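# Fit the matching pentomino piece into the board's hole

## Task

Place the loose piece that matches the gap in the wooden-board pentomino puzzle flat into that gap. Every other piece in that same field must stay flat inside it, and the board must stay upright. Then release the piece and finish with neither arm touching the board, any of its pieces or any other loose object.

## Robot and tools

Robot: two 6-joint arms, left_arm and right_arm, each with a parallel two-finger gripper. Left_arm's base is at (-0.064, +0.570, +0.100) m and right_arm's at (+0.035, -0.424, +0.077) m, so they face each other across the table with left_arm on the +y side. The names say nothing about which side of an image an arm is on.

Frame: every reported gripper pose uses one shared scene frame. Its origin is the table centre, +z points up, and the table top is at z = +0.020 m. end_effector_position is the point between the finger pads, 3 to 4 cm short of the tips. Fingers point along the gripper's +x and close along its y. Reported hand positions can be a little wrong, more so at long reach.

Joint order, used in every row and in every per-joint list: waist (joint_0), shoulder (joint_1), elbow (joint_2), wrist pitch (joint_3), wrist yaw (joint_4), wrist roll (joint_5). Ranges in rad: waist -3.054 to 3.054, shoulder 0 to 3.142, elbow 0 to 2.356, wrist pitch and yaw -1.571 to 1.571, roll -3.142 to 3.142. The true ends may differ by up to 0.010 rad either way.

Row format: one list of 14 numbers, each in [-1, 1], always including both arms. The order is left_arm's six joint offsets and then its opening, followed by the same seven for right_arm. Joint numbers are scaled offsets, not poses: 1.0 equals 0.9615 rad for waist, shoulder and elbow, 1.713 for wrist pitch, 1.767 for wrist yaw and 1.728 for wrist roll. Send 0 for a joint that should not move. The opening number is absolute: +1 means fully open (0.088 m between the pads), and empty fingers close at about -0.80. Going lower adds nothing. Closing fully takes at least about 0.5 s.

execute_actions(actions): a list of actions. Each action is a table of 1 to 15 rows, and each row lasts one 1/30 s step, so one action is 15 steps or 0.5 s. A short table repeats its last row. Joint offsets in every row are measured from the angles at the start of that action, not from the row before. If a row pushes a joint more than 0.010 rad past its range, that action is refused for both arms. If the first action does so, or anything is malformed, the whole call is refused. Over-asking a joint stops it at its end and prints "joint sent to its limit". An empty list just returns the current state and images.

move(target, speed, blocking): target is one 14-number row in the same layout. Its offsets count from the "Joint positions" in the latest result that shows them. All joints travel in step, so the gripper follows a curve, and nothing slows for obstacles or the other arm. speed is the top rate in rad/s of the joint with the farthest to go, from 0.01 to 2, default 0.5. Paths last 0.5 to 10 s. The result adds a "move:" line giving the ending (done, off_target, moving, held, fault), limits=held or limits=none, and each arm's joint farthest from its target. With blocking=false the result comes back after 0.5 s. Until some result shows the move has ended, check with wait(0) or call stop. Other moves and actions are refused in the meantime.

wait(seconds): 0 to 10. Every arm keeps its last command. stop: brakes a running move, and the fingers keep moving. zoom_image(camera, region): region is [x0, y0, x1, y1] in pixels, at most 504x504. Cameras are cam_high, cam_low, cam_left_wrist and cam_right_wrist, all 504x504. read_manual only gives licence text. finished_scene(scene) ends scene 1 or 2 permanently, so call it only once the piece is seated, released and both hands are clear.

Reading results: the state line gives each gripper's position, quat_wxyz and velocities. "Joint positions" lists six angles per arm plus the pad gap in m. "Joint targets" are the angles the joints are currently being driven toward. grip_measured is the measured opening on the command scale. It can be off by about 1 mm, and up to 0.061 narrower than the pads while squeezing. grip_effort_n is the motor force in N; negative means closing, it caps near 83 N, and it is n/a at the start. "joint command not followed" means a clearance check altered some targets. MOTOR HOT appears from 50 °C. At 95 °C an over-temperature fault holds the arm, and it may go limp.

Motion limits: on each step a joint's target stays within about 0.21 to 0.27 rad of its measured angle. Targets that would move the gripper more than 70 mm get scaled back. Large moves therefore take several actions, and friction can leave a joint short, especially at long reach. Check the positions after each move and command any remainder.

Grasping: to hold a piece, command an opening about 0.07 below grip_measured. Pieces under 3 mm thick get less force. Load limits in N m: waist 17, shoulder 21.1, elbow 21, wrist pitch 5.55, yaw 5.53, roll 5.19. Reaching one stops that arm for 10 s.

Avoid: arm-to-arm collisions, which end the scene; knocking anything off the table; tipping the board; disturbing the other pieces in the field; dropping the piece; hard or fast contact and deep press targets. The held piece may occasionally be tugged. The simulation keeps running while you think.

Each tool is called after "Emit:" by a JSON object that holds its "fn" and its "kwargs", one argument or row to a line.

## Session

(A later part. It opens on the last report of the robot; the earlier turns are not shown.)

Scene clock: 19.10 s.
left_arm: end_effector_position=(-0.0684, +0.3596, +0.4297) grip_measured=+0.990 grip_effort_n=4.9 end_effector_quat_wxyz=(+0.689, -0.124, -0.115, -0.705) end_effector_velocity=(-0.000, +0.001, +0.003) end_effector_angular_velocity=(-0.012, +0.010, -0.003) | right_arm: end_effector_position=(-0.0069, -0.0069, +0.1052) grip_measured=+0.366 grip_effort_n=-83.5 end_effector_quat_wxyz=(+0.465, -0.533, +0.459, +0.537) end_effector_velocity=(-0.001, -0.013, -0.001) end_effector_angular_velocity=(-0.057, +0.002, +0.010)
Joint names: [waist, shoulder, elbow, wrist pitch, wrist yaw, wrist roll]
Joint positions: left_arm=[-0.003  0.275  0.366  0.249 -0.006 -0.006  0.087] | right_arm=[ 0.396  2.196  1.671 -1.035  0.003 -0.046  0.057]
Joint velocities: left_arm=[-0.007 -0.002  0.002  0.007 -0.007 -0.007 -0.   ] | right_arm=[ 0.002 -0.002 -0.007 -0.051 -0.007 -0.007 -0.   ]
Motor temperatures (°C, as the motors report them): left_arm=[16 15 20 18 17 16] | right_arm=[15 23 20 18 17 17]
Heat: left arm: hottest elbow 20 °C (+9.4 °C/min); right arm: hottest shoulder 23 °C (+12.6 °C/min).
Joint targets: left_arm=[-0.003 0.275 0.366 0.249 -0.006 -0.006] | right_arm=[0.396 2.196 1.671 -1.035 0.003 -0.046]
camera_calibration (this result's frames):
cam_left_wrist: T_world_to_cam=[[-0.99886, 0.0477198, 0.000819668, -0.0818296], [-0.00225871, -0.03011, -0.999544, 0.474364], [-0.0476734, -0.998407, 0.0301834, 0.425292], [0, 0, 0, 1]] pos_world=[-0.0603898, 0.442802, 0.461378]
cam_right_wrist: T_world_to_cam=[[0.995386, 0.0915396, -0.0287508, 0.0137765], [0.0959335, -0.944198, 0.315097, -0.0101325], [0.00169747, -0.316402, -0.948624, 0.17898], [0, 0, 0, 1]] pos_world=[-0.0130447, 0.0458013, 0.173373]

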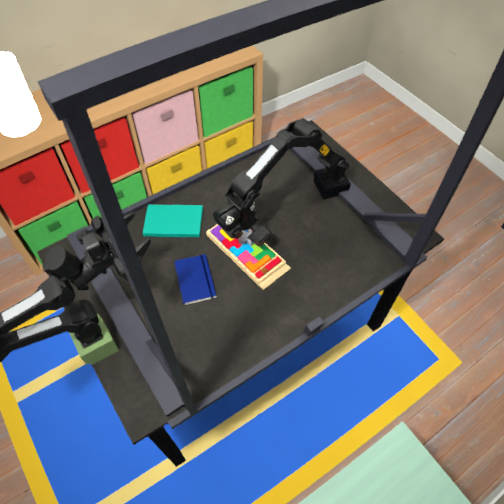

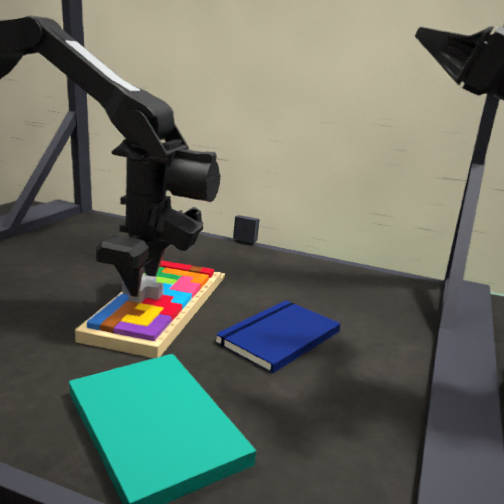

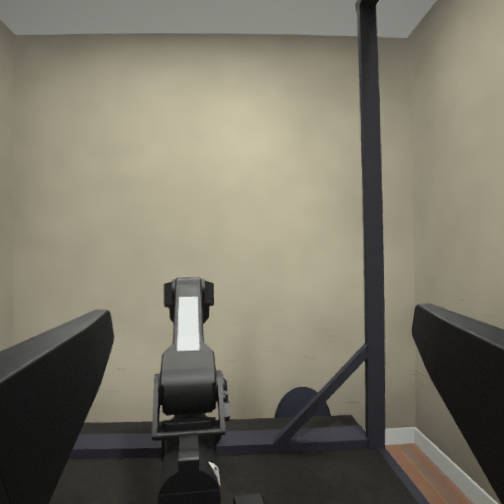

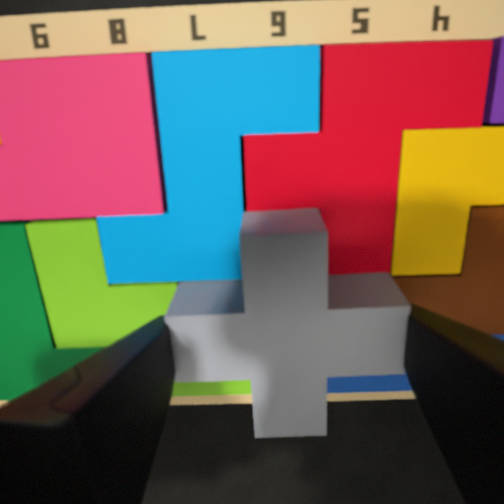

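Emit:
{"fn": "execute_actions", "kwargs": {
  "actions": [
    [[0,0,0,0,0,0,1, 0,0,0,-0.0055,0,0,0.3]],
    [[0,0,0,0,0,0,1, 0,0,-0.021,0.005,0,0,0.3]],
    [[0,0,0,0,0,0,1, 0,0,0,0,0,0,0.3]]
  ]
}}

Emit:
{"fn": "zoom_image", "kwargs": {
  "camera": "cam_right_wrist",
  "region": [140,170,440,340]
}}

Scene clock: 21.40 s.
left_arm: end_effector_position=(-0.0684, +0.3596, +0.4297) grip_measured=+0.990 grip_effort_n=4.9 end_effector_quat_wxyz=(+0.689, -0.124, -0.115, -0.705) end_effector_velocity=(+0.001, -0.000, -0.002) end_effector_angular_velocity=(+0.008, +0.009, +0.002) | right_arm: end_effector_position=(-0.0068, -0.0079, +0.1034) grip_measured=+0.366 grip_effort_n=-83.5 end_effector_quat_wxyz=(+0.465, -0.534, +0.459, +0.537) end_effector_velocity=(+0.000, -0.006, -0.002) end_effector_angular_velocity=(-0.029, +0.019, -0.014)
Joint names: [waist, shoulder, elbow, wrist pitch, wrist yaw, wrist roll]
Joint positions: left_arm=[-0.003  0.275  0.366  0.249 -0.006 -0.006  0.087] | right_arm=[ 0.396  2.196  1.664 -1.03   0.003 -0.046  0.057]
Joint velocities: left_arm=[-0.002 -0.002 -0.002 -0.007 -0.007 -0.007  0.   ] | right_arm=[-0.007  0.002 -0.002 -0.022 -0.022  0.007 -0.   ]
Motor temperatures (°C, as the motors report them): left_arm=[16 15 20 19 17 16] | right_arm=[15 23 20 18 17 17]
Heat: left arm: hottest elbow 20 °C (+8.4 °C/min); right arm: hottest shoulder 23 °C (+11.2 °C/min).
Joint targets: left_arm=[-0.003 0.275 0.366 0.249 -0.006 -0.006] | right_arm=[0.396 2.196 1.664 -1.030 0.003 -0.046]
camera_calibration (this result's frames):
cam_left_wrist: T_world_to_cam=[[-0.99886, 0.0477198, 0.000819668, -0.0818296], [-0.00225871, -0.03011, -0.999544, 0.474364], [-0.0476734, -0.998407, 0.0301834, 0.425292], [0, 0, 0, 1]] pos_world=[-0.0603898, 0.442802, 0.461378]
cam_right_wrist: T_world_to_cam=[[0.995392, 0.0914851, -0.0287332, 0.0137152], [0.0958728, -0.943599, 0.316907, -0.0106506], [0.00187964, -0.318201, -0.948021, 0.176943], [0, 0, 0, 1]] pos_world=[-0.0129635, 0.0449989, 0.171515]

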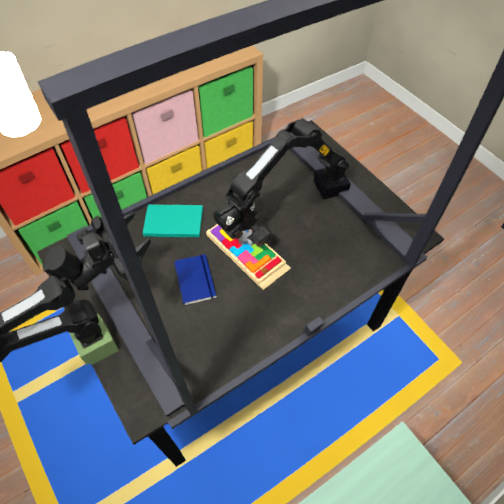

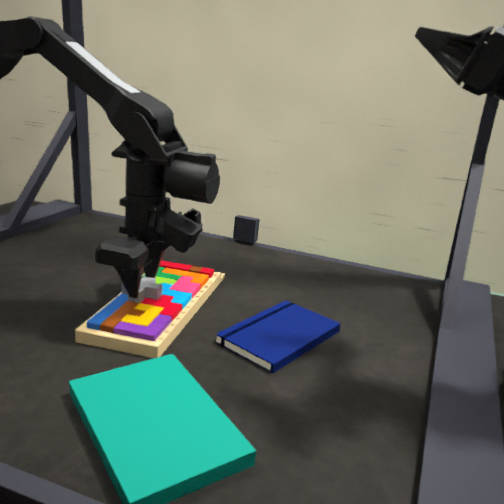

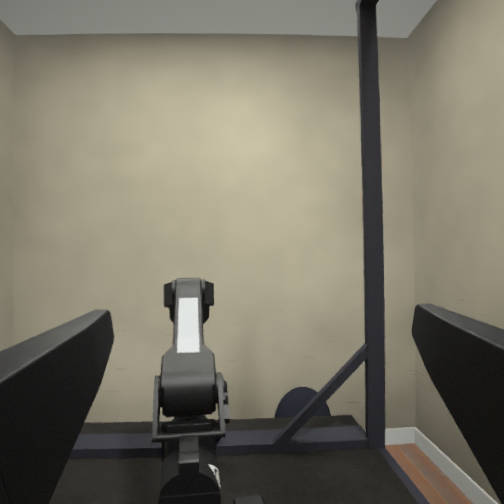

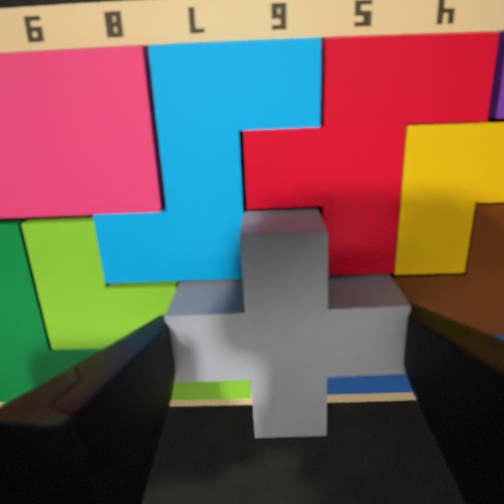

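Region (140, 170, 440, 340) of cam_right_wrist's 504x504 image, scaled by 1.680, with more detail than that image has; it fills the top 286 rows of this view, and the rest is white.

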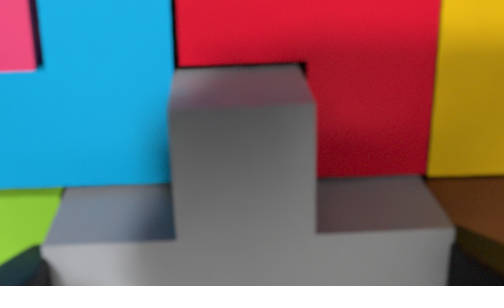

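Just entering. Continue down.

Emit:
{"fn": "execute_actions", "kwargs": {
  "actions": [
    [[0,0,0,0,0,0,1, -0.005,0.027,-0.021,0.007,0,0,0.3]],
    [[0,0,0,0,0,0,1, 0,0,0,0,0,0,0.3]]
  ]
}}

Emit:
{"fn": "zoom_image", "kwargs": {
  "camera": "cam_right_wrist",
  "region": [140,170,440,340]
}}

Scene clock: 23.20 s.
left_arm: end_effector_position=(-0.0684, +0.3596, +0.4297) grip_measured=+0.990 grip_effort_n=4.9 end_effector_quat_wxyz=(+0.689, -0.124, -0.115, -0.705) end_effector_velocity=(+0.001, -0.000, -0.002) end_effector_angular_velocity=(+0.008, +0.023, -0.003) | right_arm: end_effector_position=(-0.0062, -0.0075, +0.0996) grip_measured=+0.366 grip_effort_n=-83.5 end_effector_quat_wxyz=(+0.465, -0.533, +0.460, +0.537) end_effector_velocity=(+0.000, -0.002, +0.000) end_effector_angular_velocity=(-0.008, +0.006, +0.005)
Joint names: [waist, shoulder, elbow, wrist pitch, wrist yaw, wrist roll]
Joint positions: left_arm=[-0.003  0.275  0.366  0.249 -0.006 -0.006  0.087] | right_arm=[ 0.394  2.202  1.657 -1.017  0.003 -0.046  0.057]
Joint velocities: left_arm=[-0.002 -0.002 -0.002 -0.007 -0.007 -0.022 -0.   ] | right_arm=[-0.002 -0.002 -0.002 -0.007 -0.007 -0.007 -0.   ]
Motor temperatures (°C, as the motors report them): left_arm=[16 15 20 19 17 16] | right_arm=[15 24 20 18 17 17]
Heat: left arm: hottest elbow 20 °C (+7.8 °C/min); right arm: hottest shoulder 24 °C (+12.9 °C/min).
Joint targets: left_arm=[-0.003 0.275 0.366 0.249 -0.006 -0.006] | right_arm=[0.394 2.202 1.657 -1.017 0.003 -0.046]
camera_calibration (this result's frames):
cam_left_wrist: T_world_to_cam=[[-0.99886, 0.0477198, 0.000819668, -0.0818296], [-0.00225871, -0.03011, -0.999544, 0.474364], [-0.0476734, -0.998407, 0.0301834, 0.425292], [0, 0, 0, 1]] pos_world=[-0.0603898, 0.442802, 0.461378]
cam_right_wrist: T_world_to_cam=[[0.995529, 0.089977, -0.0287367, 0.0129588], [0.0944448, -0.943864, 0.316545, -0.00912735], [0.00135822, -0.317844, -0.948142, 0.173403], [0, 0, 0, 1]] pos_world=[-0.0122744, 0.0453342, 0.167673]

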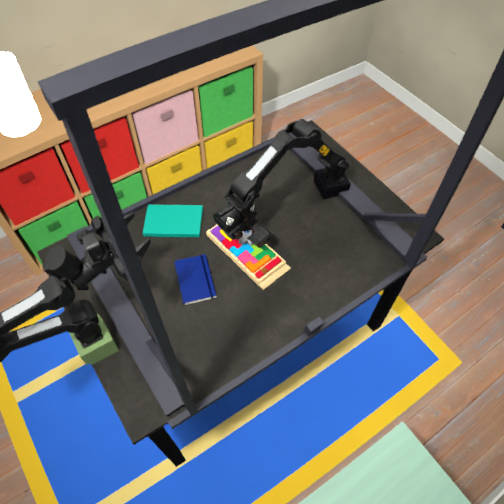

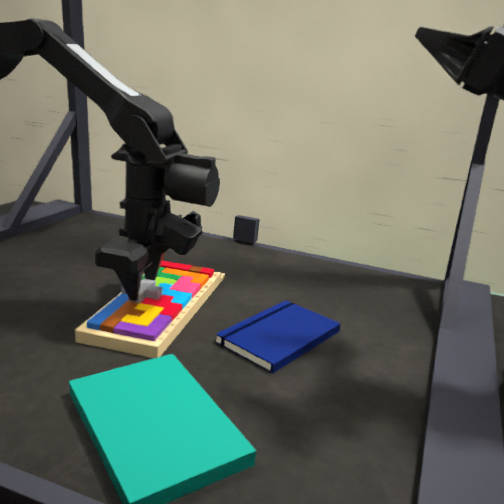

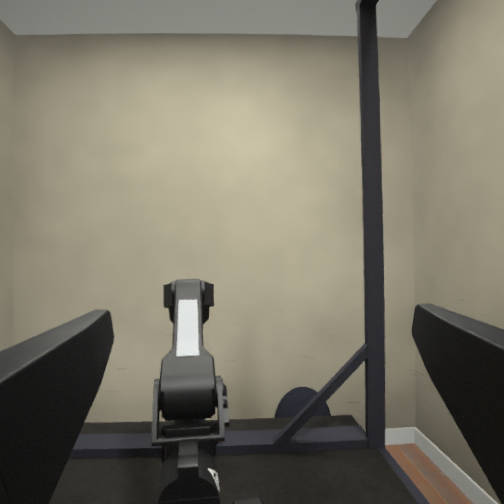

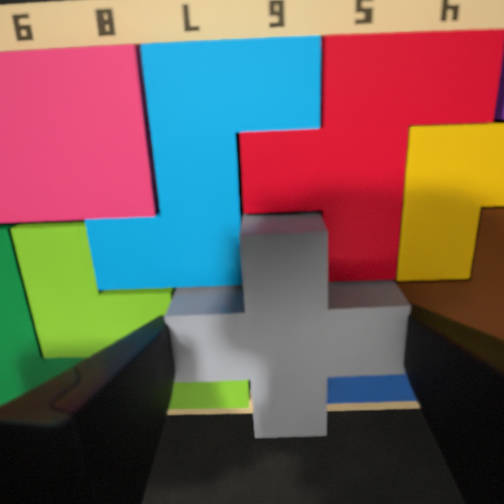

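Region (140, 170, 440, 340) of cam_right_wrist's 504x504 image, scaled by 1.680, with more detail than that image has; it fills the top 286 rows of this view, and the rest is white.

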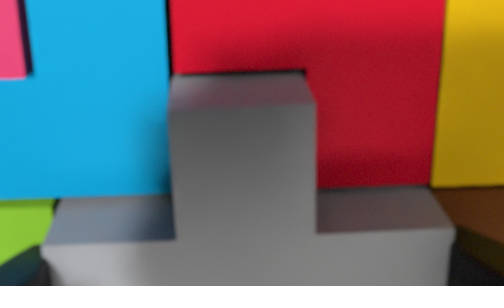

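Emit:
{"fn": "execute_actions", "kwargs": {
  "actions": [
    [[0,0,0,0,0,0,1, 0,0.027,-0.021,0.007,0,0,0.3]],
    [[0,0,0,0,0,0,1, 0,0,0,0,0,0,0.6]],
    [[0,0,0,0,0,0,1, 0,-0.04,0.05,-0.035,0,0,0.6]],
    [[0,0,0,0,0,0,1, 0,-0.04,0.05,-0.035,0,0,0.6]]
  ]
}}

Emit:
{"fn": "zoom_image", "kwargs": {
  "camera": "cam_low",
  "region": [80,260,200,340]
}}

Scene clock: 26.03 s.
left_arm: end_effector_position=(-0.0684, +0.3596, +0.4297) grip_measured=+0.990 grip_effort_n=4.9 end_effector_quat_wxyz=(+0.689, -0.124, -0.115, -0.705) end_effector_velocity=(+0.001, -0.000, -0.000) end_effector_angular_velocity=(-0.003, -0.004, +0.007) | right_arm: end_effector_position=(-0.0064, -0.0058, +0.1389) grip_measured=+0.598 grip_effort_n=14.7 end_effector_quat_wxyz=(+0.471, -0.527, +0.454, +0.543) end_effector_velocity=(+0.001, -0.006, +0.001) end_effector_angular_velocity=(-0.023, +0.005, +0.005)
Joint names: [waist, shoulder, elbow, wrist pitch, wrist yaw, wrist roll]
Joint positions: left_arm=[-0.003  0.275  0.366  0.249 -0.006 -0.006  0.087] | right_arm=[ 0.394  2.15   1.734 -1.122  0.003 -0.046  0.068]
Joint velocities: left_arm=[-0.002  0.002 -0.002  0.007 -0.007  0.007 -0.   ] | right_arm=[-0.002 -0.007 -0.007 -0.022 -0.007 -0.007  0.   ]
Motor temperatures (°C, as the motors report them): left_arm=[16 15 21 19 17 16] | right_arm=[15 25 20 18 17 17]
Heat: left arm: hottest elbow 21 °C (+9.2 °C/min); right arm: hottest shoulder 25 °C (+13.8 °C/min).
Joint targets: left_arm=[-0.003 0.275 0.366 0.249 -0.006 -0.006] | right_arm=[0.394 2.140 1.740 -1.124 0.003 -0.046]
camera_calibration (this result's frames):
cam_left_wrist: T_world_to_cam=[[-0.99886, 0.0477198, 0.000819668, -0.0818296], [-0.00225871, -0.03011, -0.999544, 0.474364], [-0.0476734, -0.998407, 0.0301834, 0.425292], [0, 0, 0, 1]] pos_world=[-0.0603898, 0.442802, 0.461378]
cam_right_wrist: T_world_to_cam=[[0.995462, 0.0906558, -0.0289466, 0.0141369], [0.095161, -0.951049, 0.294023, -0.01687], [-0.000874721, -0.295443, -0.95536, 0.212334], [0, 0, 0, 1]] pos_world=[-0.0122816, 0.0454069, 0.208225]

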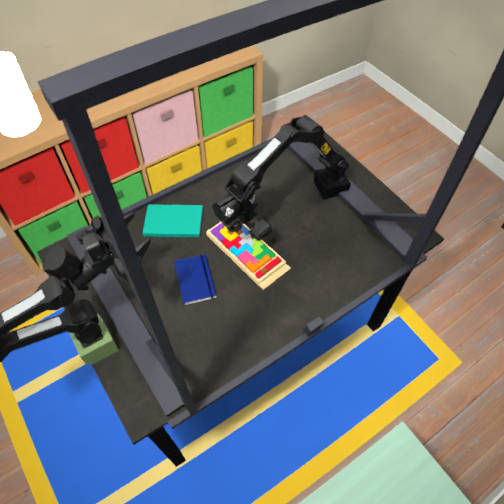

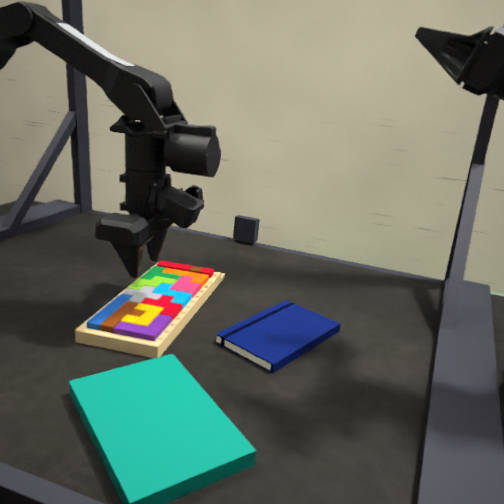

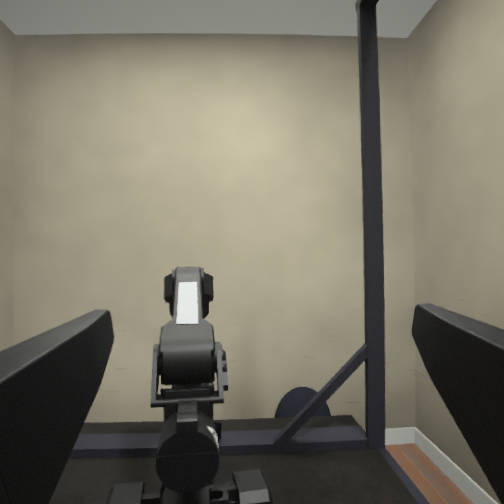

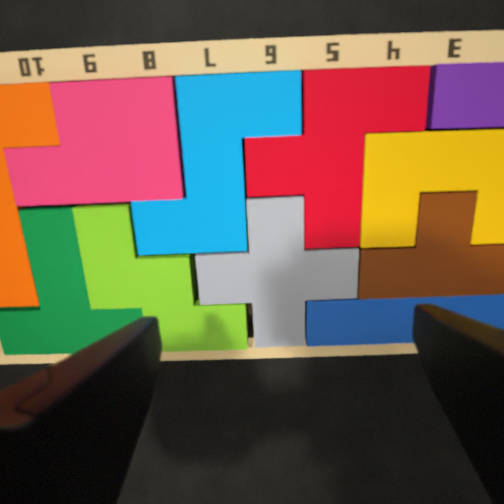

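Region (80, 260, 200, 340) of cam_low's 504x504 image, scaled by 4.200, with more detail than that image has.

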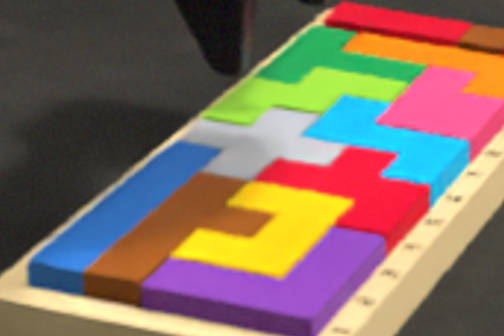

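Emit:
{"fn": "finished_scene", "kwargs": {
  "scene": 2
}}

The scene is finished: the task was done.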